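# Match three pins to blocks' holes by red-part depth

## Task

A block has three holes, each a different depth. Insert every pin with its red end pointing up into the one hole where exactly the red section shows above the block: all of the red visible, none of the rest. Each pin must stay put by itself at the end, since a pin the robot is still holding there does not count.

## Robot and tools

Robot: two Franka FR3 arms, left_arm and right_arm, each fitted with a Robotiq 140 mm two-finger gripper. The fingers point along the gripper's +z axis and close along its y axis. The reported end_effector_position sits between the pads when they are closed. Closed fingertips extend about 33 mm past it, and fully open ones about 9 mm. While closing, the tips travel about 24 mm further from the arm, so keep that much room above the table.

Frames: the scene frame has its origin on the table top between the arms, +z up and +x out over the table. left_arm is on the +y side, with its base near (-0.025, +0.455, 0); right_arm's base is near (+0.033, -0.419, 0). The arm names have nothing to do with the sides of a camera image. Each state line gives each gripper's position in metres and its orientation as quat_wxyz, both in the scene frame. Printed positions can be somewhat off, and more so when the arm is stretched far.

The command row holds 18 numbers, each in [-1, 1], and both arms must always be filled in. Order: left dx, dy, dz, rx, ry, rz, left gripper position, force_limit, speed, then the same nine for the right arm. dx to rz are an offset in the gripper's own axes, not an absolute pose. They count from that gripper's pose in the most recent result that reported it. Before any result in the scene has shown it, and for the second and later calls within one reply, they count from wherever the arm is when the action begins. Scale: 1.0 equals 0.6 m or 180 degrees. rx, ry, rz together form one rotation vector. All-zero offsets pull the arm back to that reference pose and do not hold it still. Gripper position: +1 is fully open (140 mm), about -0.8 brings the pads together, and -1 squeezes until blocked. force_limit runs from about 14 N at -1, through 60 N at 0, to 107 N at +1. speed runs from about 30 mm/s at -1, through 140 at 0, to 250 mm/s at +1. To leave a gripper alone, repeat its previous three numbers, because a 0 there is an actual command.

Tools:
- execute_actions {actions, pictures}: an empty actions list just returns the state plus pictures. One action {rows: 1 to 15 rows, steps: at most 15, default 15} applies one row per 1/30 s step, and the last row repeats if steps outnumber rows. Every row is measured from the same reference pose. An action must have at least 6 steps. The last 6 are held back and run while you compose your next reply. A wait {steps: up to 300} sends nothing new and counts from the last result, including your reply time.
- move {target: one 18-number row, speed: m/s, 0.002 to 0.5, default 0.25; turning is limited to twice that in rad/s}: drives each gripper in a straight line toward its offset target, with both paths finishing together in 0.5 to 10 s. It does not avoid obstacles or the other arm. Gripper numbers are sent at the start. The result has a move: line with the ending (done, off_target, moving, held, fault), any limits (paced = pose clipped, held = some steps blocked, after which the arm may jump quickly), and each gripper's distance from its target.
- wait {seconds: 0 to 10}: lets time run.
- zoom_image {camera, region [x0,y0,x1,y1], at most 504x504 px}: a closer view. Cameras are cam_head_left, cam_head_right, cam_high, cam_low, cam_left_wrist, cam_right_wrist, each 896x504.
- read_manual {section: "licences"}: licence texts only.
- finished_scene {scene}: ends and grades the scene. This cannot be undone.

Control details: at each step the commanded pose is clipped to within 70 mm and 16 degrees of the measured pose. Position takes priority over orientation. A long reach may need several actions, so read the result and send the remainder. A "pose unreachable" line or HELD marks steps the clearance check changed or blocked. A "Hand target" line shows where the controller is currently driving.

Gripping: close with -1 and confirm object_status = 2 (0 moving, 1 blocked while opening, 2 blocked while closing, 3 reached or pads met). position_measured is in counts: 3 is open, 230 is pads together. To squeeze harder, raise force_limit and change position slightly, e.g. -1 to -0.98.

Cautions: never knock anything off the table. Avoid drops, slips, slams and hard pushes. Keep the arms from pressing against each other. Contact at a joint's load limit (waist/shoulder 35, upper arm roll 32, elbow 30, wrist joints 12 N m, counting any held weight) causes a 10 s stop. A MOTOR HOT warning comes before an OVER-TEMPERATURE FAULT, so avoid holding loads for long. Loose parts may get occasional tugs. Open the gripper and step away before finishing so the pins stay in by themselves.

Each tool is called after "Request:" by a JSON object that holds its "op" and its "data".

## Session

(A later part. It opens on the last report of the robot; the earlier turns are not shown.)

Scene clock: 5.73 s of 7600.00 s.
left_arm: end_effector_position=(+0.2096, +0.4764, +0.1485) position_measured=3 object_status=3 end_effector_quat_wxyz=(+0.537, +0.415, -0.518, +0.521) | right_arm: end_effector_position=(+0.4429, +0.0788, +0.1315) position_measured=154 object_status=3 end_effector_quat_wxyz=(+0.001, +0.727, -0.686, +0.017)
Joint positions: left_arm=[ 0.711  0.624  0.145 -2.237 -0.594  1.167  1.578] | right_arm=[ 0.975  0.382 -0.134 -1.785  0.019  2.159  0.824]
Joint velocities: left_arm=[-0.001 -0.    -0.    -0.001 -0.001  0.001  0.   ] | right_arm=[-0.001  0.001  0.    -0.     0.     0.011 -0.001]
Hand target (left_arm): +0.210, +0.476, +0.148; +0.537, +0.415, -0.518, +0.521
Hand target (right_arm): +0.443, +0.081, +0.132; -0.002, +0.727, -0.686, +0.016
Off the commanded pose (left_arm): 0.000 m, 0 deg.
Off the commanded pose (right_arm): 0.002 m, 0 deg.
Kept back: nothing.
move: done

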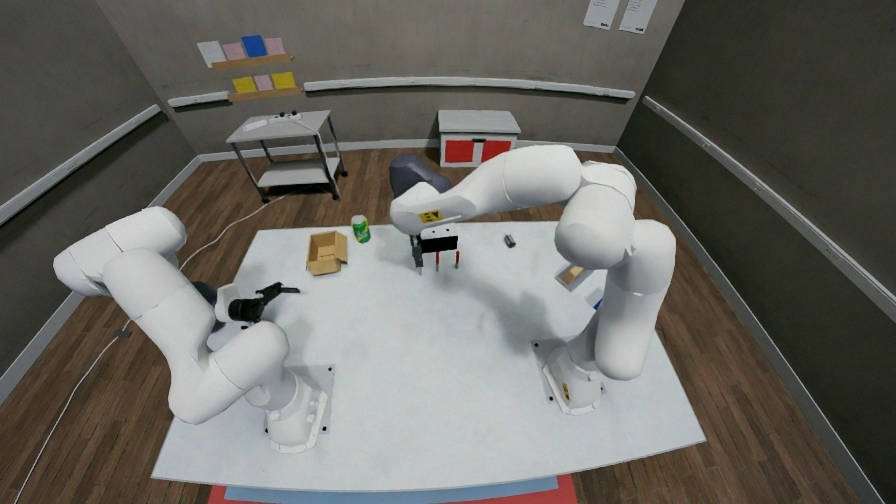

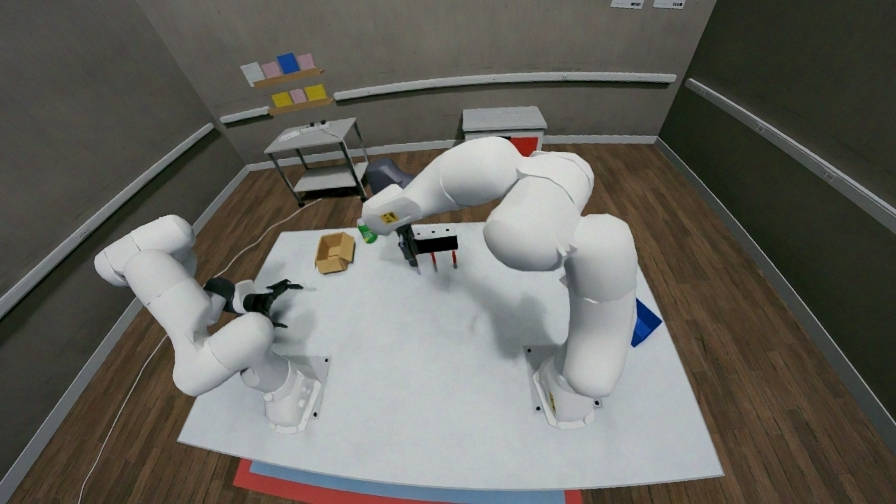

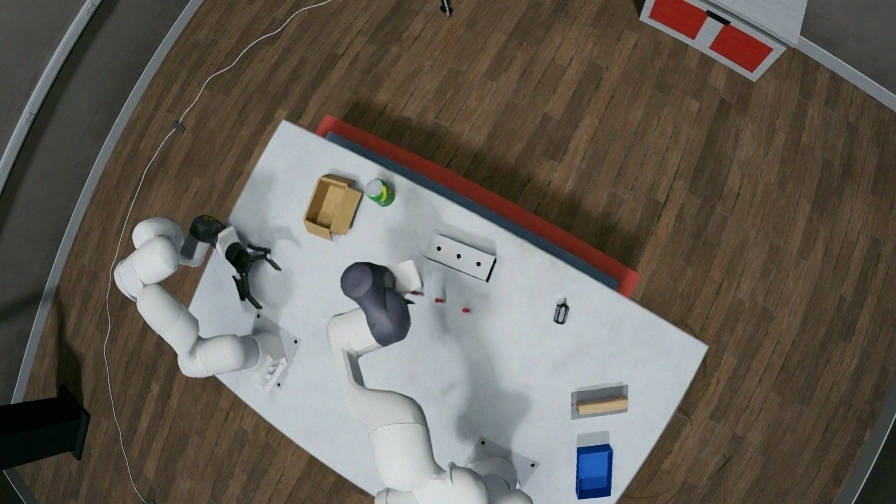

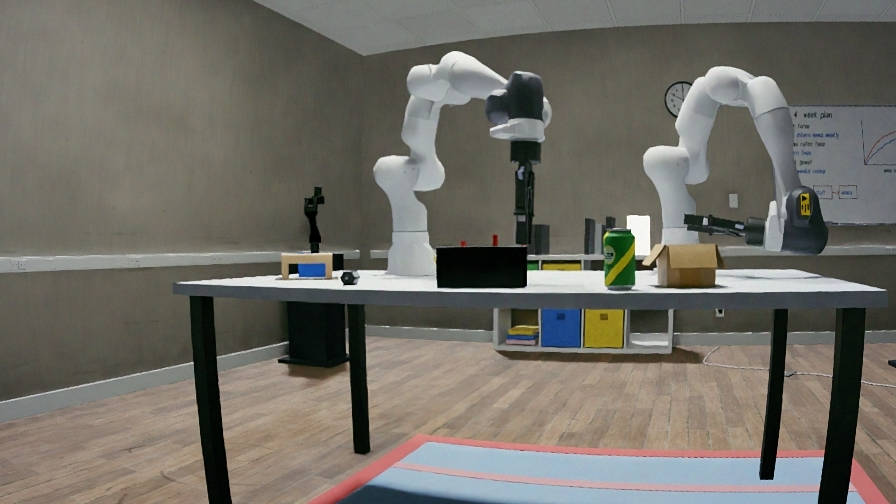

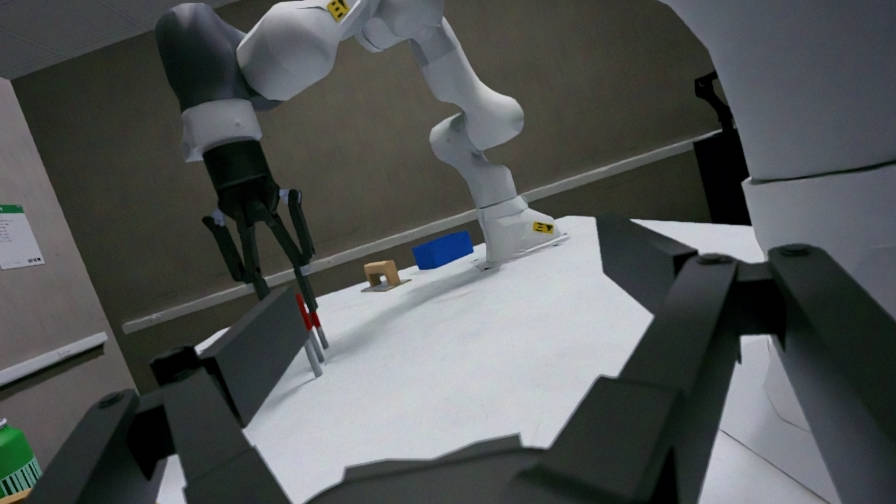

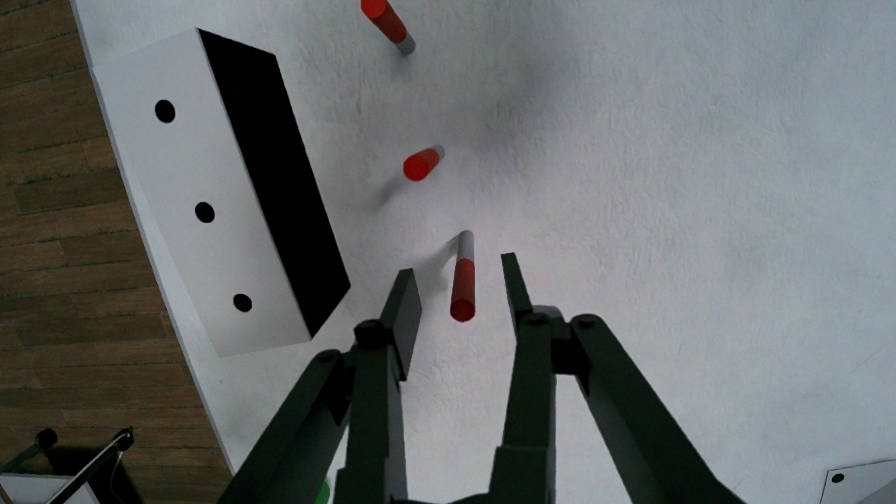

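Probe the middle hole first.

Request:
{"op": "move", "data": {"target": [0,0,0,0,0,0,1,0,0,-0.004,0.004,0,0,-0.002,0,-1,0,-0.6], "speed": 0.05}}

Request:
{"op": "move", "data": {"target": [0,0,0,0,0,0,1,0,0,0,-0.05,-0.18,0,0,0,-1,0,-0.6], "speed": 0.2}}

Request:
{"op": "move", "data": {"target": [0,0,0,0,0,0,1,0,0,0.105,-0.178,0,0,0,0,-1,0,-0.6], "speed": 0.2}}

Scene clock: 6.70 s of 7600.00 s.
left_arm: end_effector_position=(+0.2096, +0.4764, +0.1485) position_measured=3 object_status=3 end_effector_quat_wxyz=(+0.537, +0.415, -0.518, +0.521) | right_arm: end_effector_position=(+0.4420, +0.0785, +0.1309) position_measured=216 object_status=2 end_effector_quat_wxyz=(+0.001, +0.727, -0.686, +0.017)
Joint positions: left_arm=[ 0.711  0.624  0.145 -2.237 -0.594  1.167  1.578] | right_arm=[ 0.975  0.38  -0.134 -1.789  0.019  2.161  0.824]
Joint velocities: left_arm=[-0.001 -0.    -0.002 -0.     0.001  0.001 -0.001] | right_arm=[ 0.     0.     0.001 -0.001 -0.001  0.    -0.   ]
Hand target (left_arm): +0.210, +0.476, +0.148; +0.537, +0.415, -0.518, +0.521
Hand target (right_arm): +0.440, +0.081, +0.131; -0.001, +0.727, -0.686, +0.015
Off the commanded pose (left_arm): 0.000 m, 0 deg.
Off the commanded pose (right_arm): 0.003 m, 0 deg.
Kept back: nothing.
move: done

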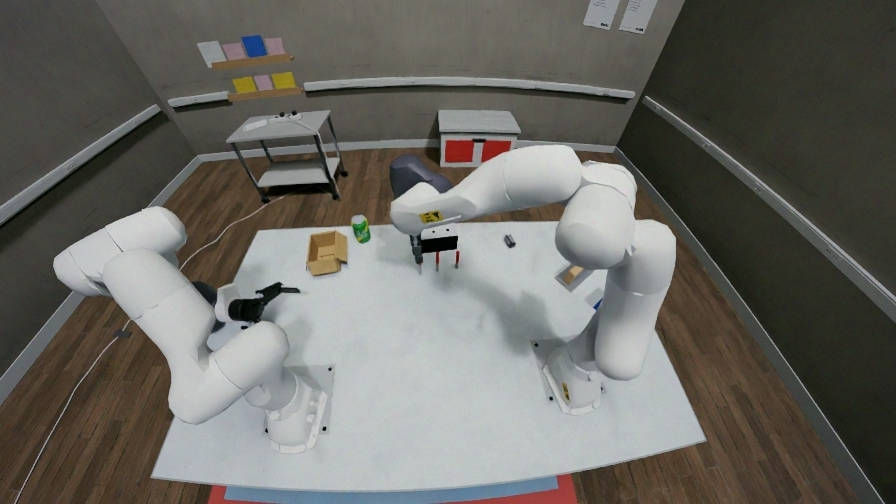

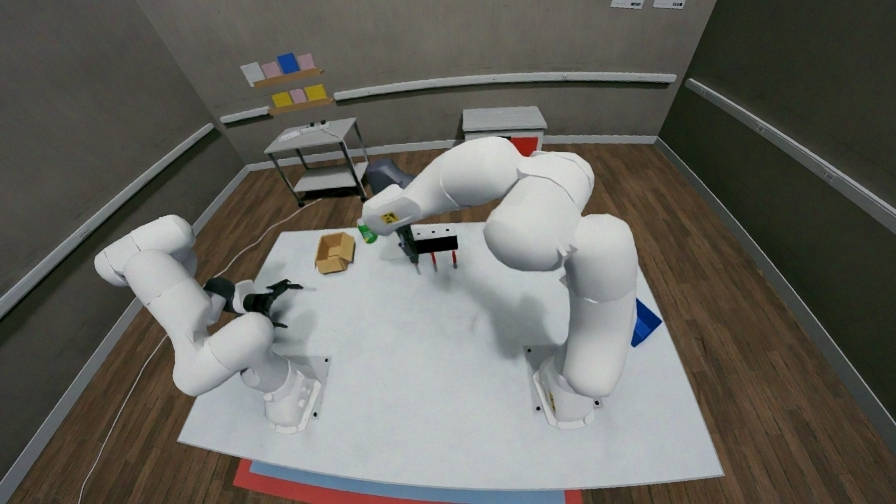

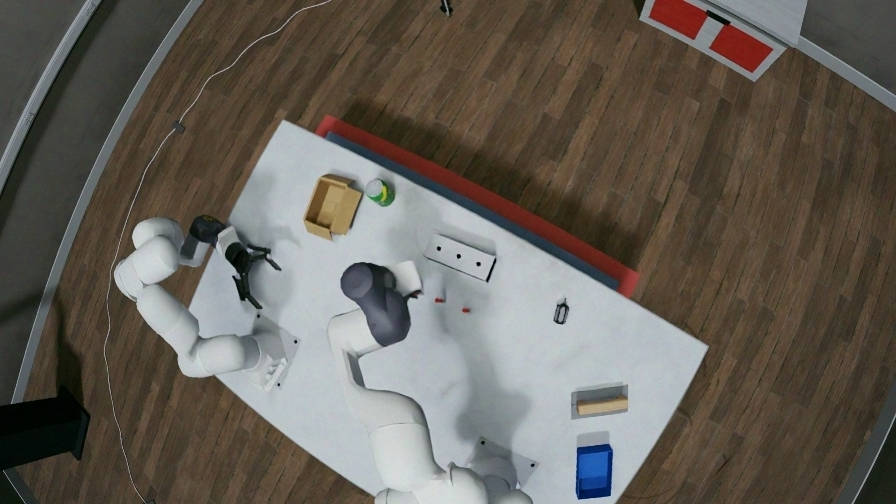

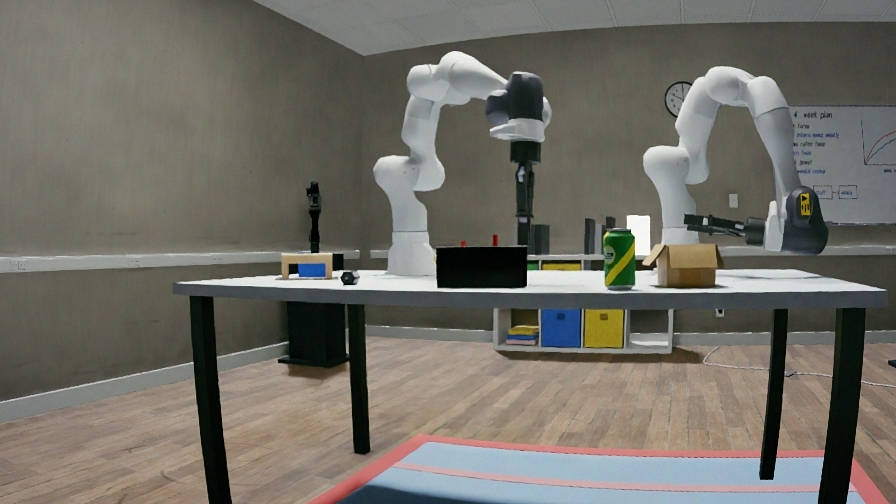

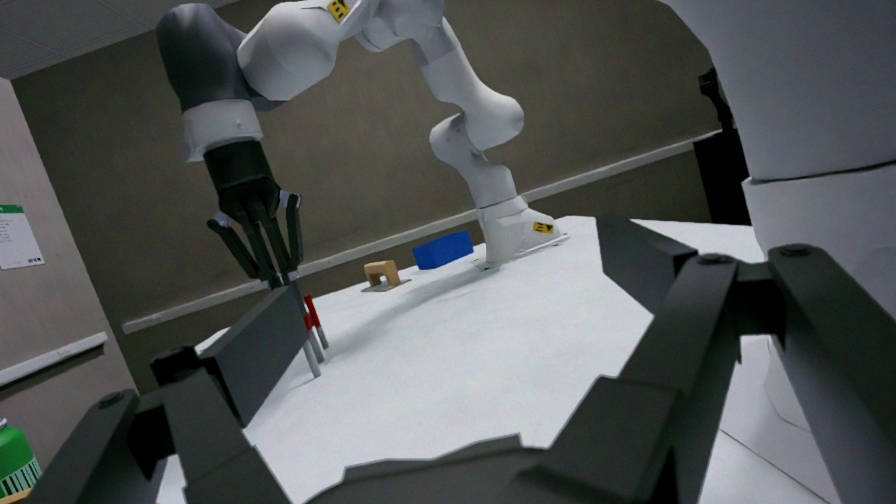

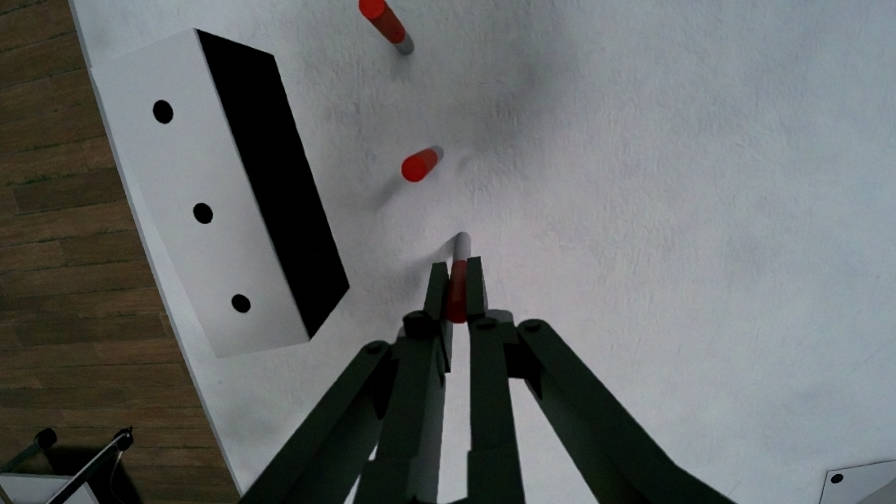

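Scene clock: 7.97 s of 7600.00 s.
left_arm: end_effector_position=(+0.2096, +0.4764, +0.1485) position_measured=3 object_status=3 end_effector_quat_wxyz=(+0.537, +0.415, -0.518, +0.521) | right_arm: end_effector_position=(+0.4694, +0.0852, +0.2384) position_measured=216 object_status=2 end_effector_quat_wxyz=(-0.001, +0.725, -0.689, +0.016)
Joint positions: left_arm=[ 0.711  0.624  0.145 -2.237 -0.594  1.167  1.578] | right_arm=[ 0.948  0.362 -0.142 -1.533  0.019  1.892  0.8  ]
Joint velocities: left_arm=[ 0.    -0.001 -0.001 -0.001 -0.001  0.     0.002] | right_arm=[ 0.     0.    -0.001  0.002  0.001 -0.012 -0.006]
Hand target (left_arm): +0.210, +0.476, +0.148; +0.537, +0.415, -0.518, +0.521
Hand target (right_arm): +0.470, +0.083, +0.239; +0.001, +0.727, -0.686, +0.017
Off the commanded pose (left_arm): 0.000 m, 0 deg.
Off the commanded pose (right_arm): 0.003 m, 0 deg.
Kept back: nothing.
move: done

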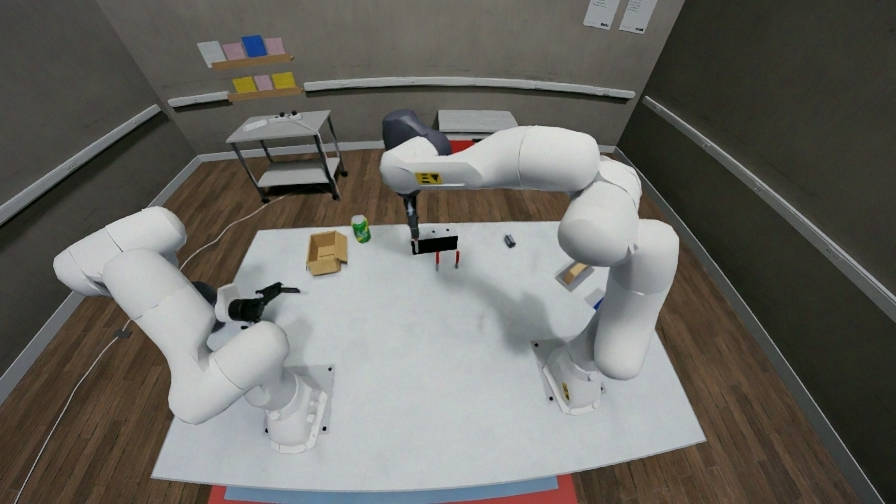

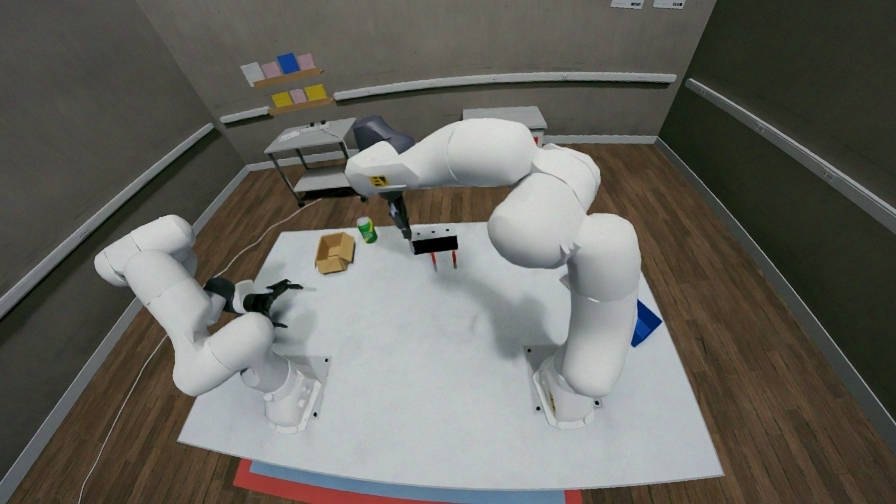

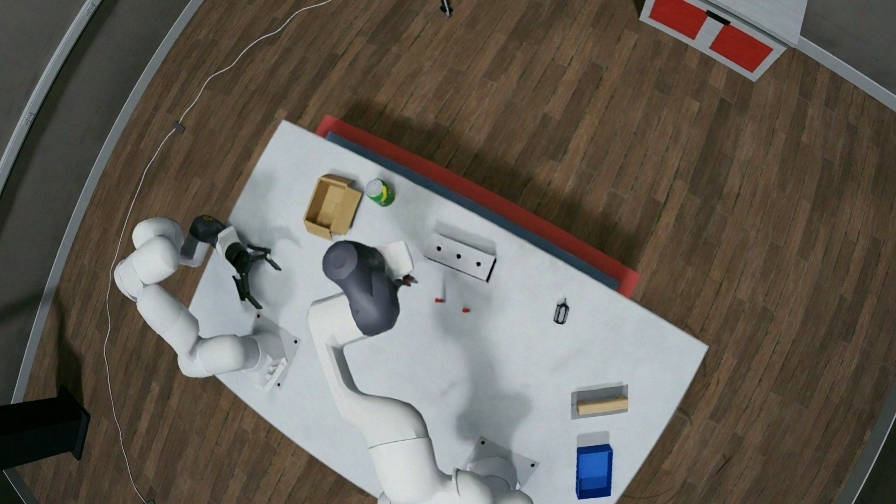

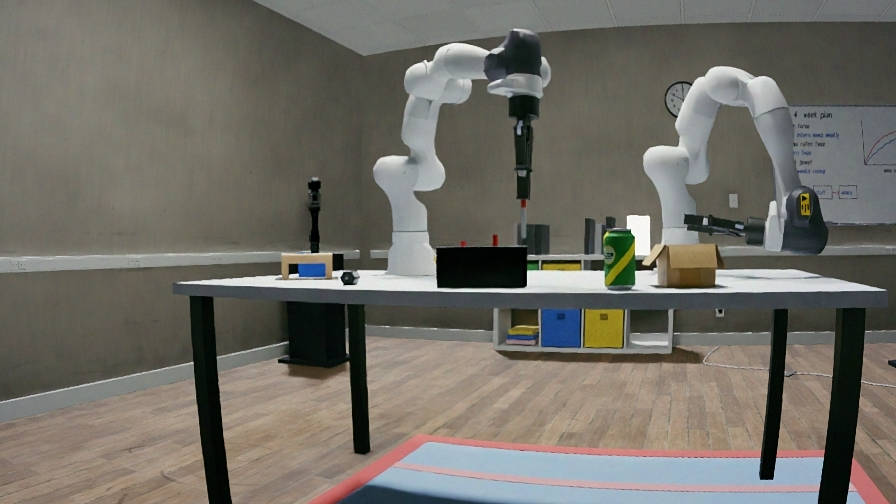

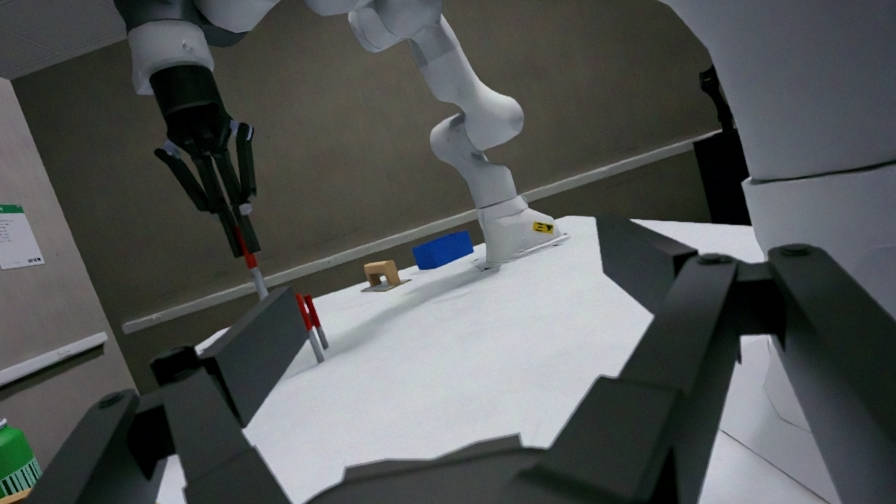

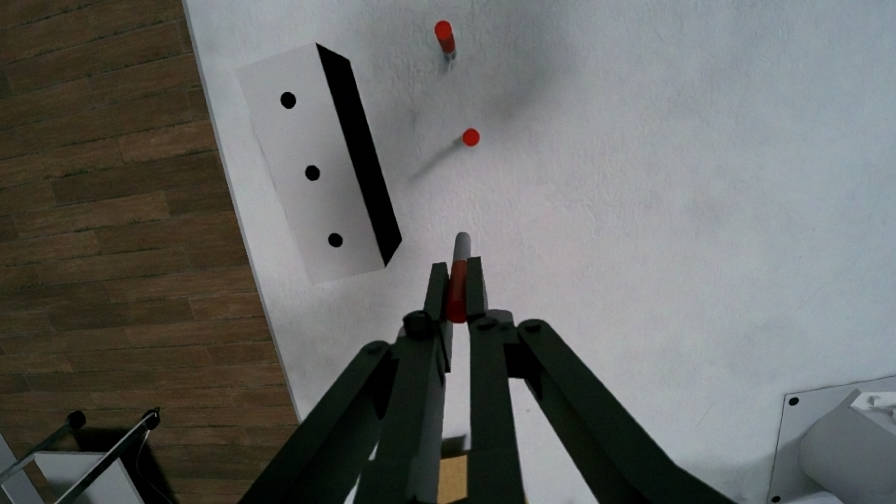

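Scene clock: 9.30 s of 7600.00 s.
left_arm: end_effector_position=(+0.2096, +0.4764, +0.1485) position_measured=3 object_status=3 end_effector_quat_wxyz=(+0.537, +0.415, -0.518, +0.521) | right_arm: end_effector_position=(+0.5804, +0.0277, +0.2407) position_measured=216 object_status=2 end_effector_quat_wxyz=(-0.002, +0.720, -0.693, +0.018)
Joint positions: left_arm=[ 0.711  0.624  0.145 -2.237 -0.594  1.167  1.578] | right_arm=[ 0.765  0.501 -0.144 -1.318  0.034  1.823  0.634]
Joint velocities: left_arm=[ 0.001 -0.001  0.    -0.001  0.001  0.001 -0.   ] | right_arm=[-0.005  0.    -0.001  0.001  0.    -0.006 -0.025]
Hand target (left_arm): +0.210, +0.476, +0.148; +0.537, +0.415, -0.518, +0.521
Hand target (right_arm): +0.580, +0.027, +0.241; -0.001, +0.725, -0.689, +0.018
Off the commanded pose (left_arm): 0.000 m, 0 deg.
Off the commanded pose (right_arm): 0.002 m, 1 deg.
Kept back: nothing.
move: done

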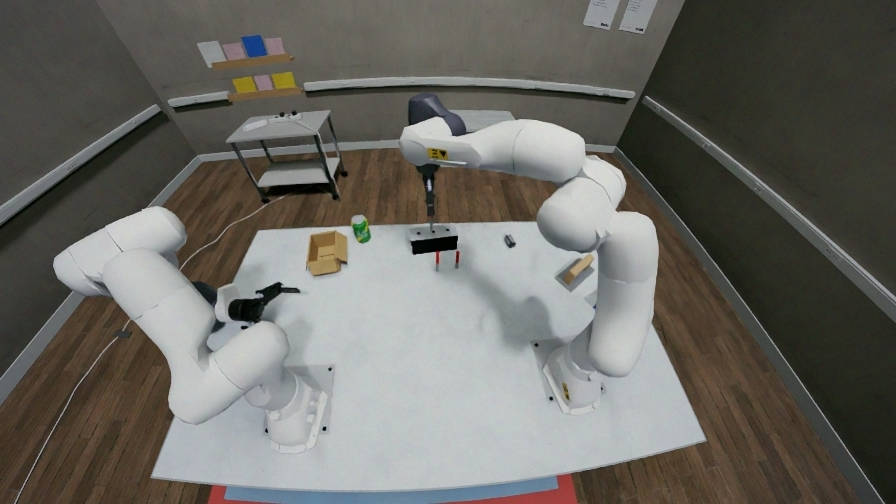

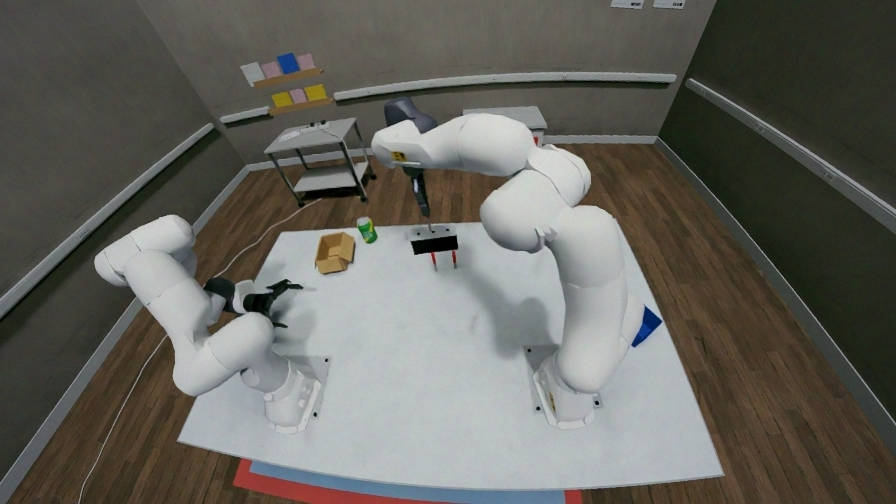

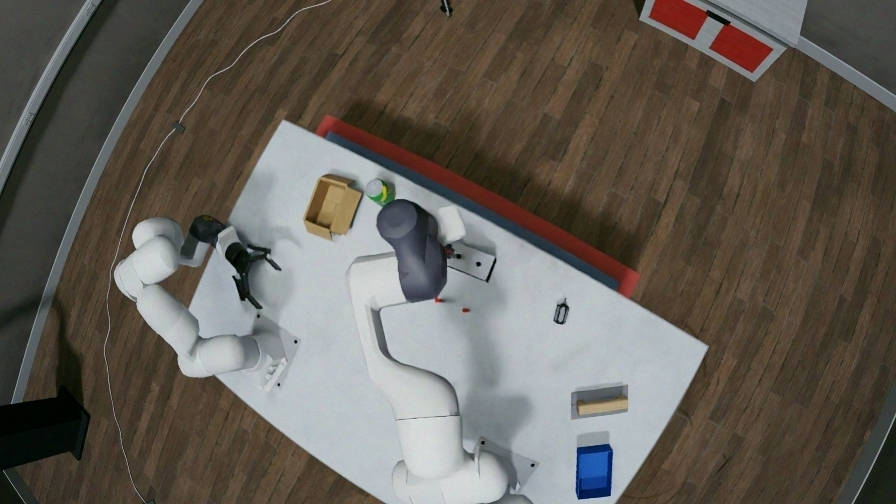

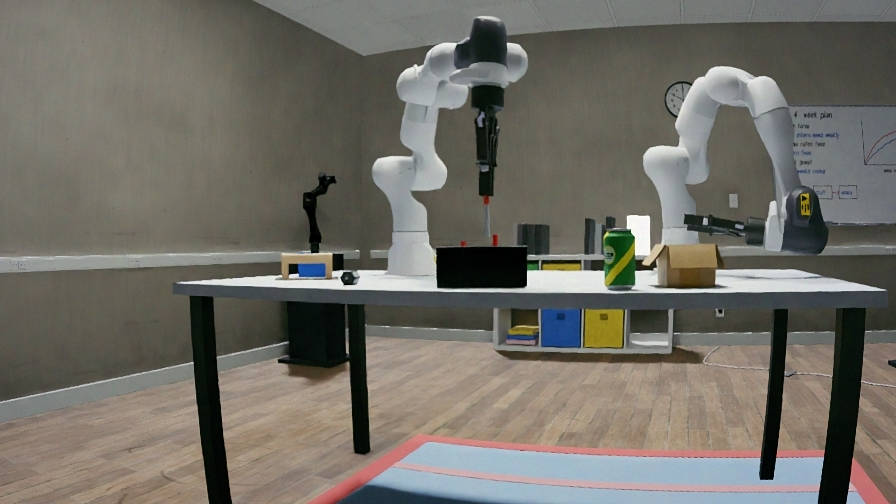

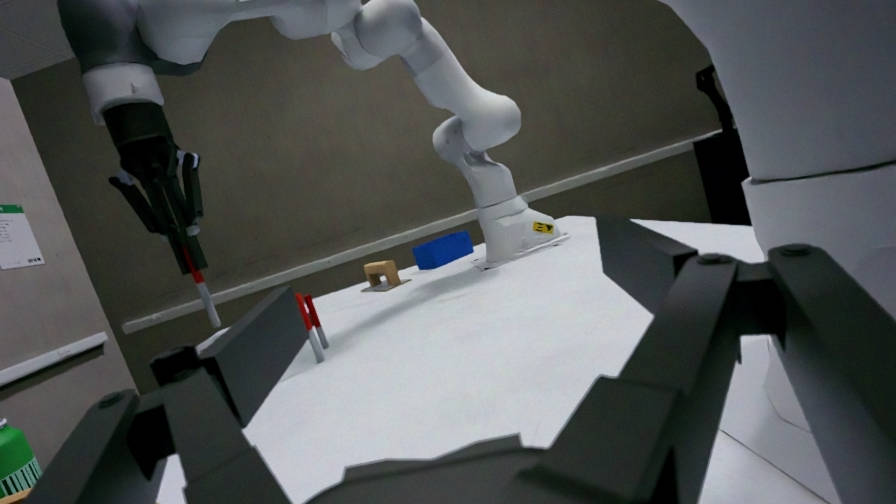

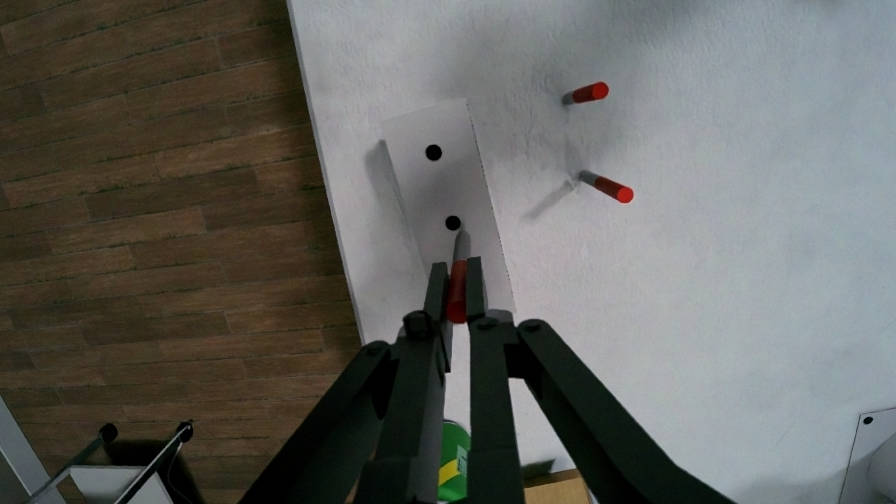

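Request:
{"op": "move", "data": {"target": [0,0,0,0,0,0,1,0,0,0.015,-0.016,0.023,0,0,0,-1,0,-0.6], "speed": 0.04}}

Request:
{"op": "zoom_image", "data": {"camera": "cam_right_wrist", "region": [410,180,510,280]}}

Scene clock: 10.47 s of 7600.00 s.
left_arm: end_effector_position=(+0.2096, +0.4764, +0.1485) position_measured=3 object_status=3 end_effector_quat_wxyz=(+0.537, +0.415, -0.518, +0.521) | right_arm: end_effector_position=(+0.5890, +0.0177, +0.2267) position_measured=216 object_status=2 end_effector_quat_wxyz=(+0.001, +0.718, -0.696, +0.019)
Joint positions: left_arm=[ 0.711  0.624  0.145 -2.237 -0.594  1.167  1.578] | right_arm=[ 0.747  0.513 -0.144 -1.333  0.034  1.844  0.623]
Joint velocities: left_arm=[ 0.001  0.001 -0.    -0.001  0.    -0.     0.   ] | right_arm=[-0.001  0.001  0.002 -0.001  0.     0.01  -0.004]
Hand target (left_arm): +0.210, +0.476, +0.148; +0.537, +0.415, -0.518, +0.521
Hand target (right_arm): +0.591, +0.019, +0.227; -0.002, +0.720, -0.693, +0.019
Off the commanded pose (left_arm): 0.000 m, 0 deg.
Off the commanded pose (right_arm): 0.002 m, 1 deg.
Kept back: nothing.
move: done

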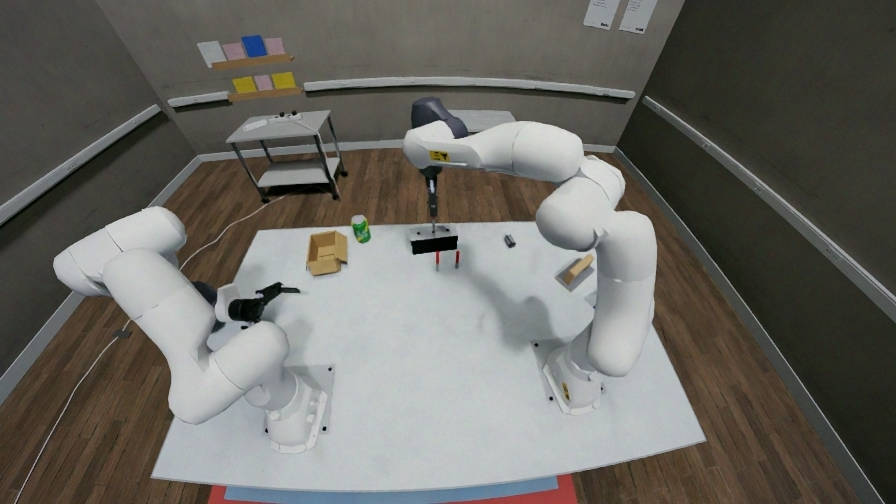

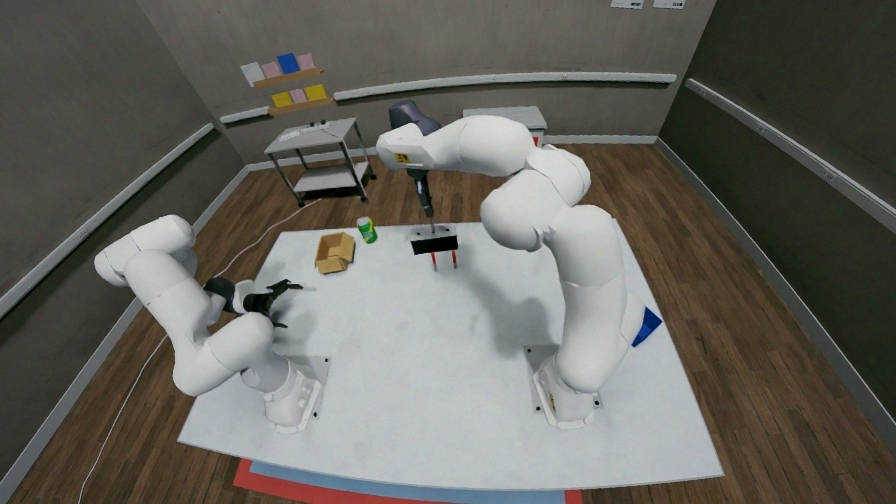

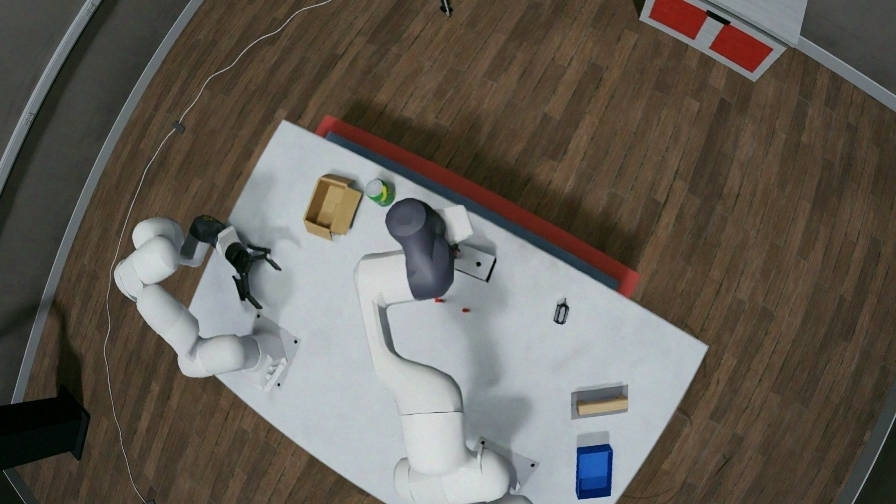

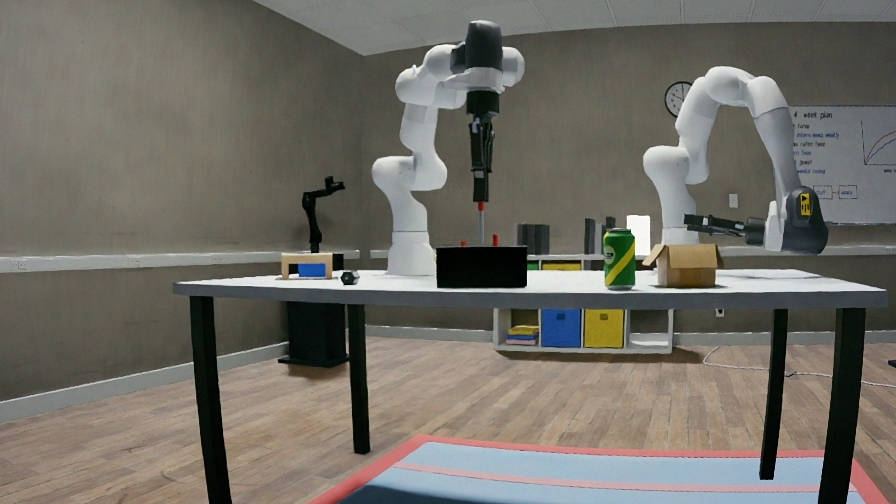

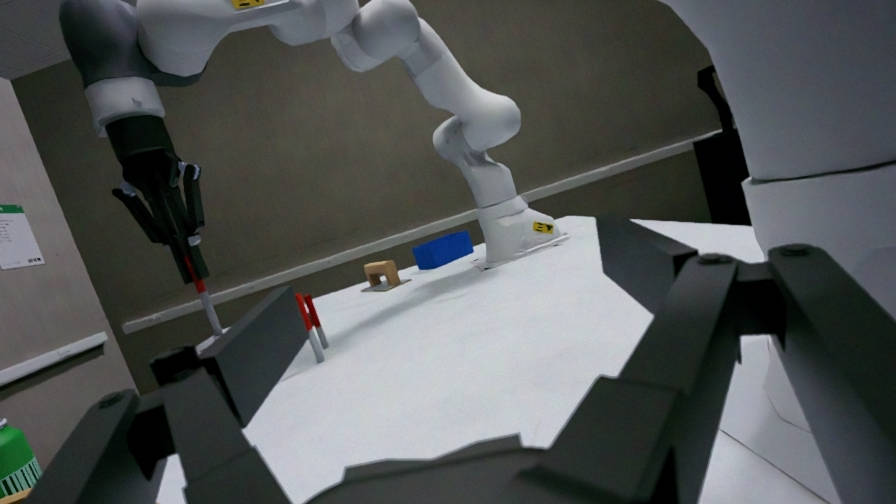

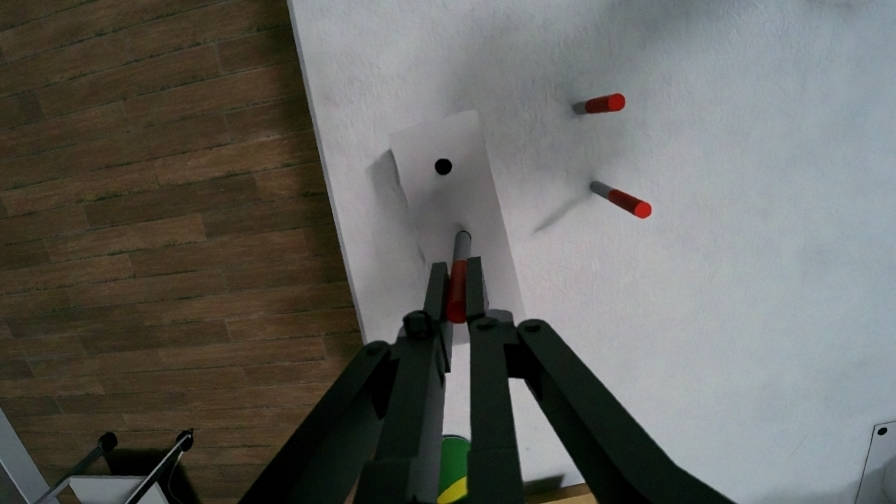

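Region (410, 180, 510, 280) of cam_right_wrist's 896x504 image, scaled by 5.040, with more detail than that image has.

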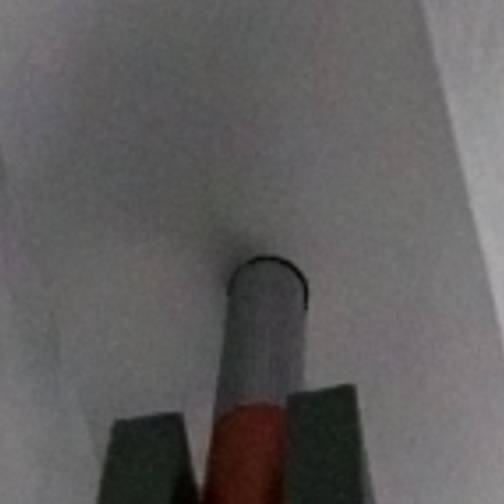

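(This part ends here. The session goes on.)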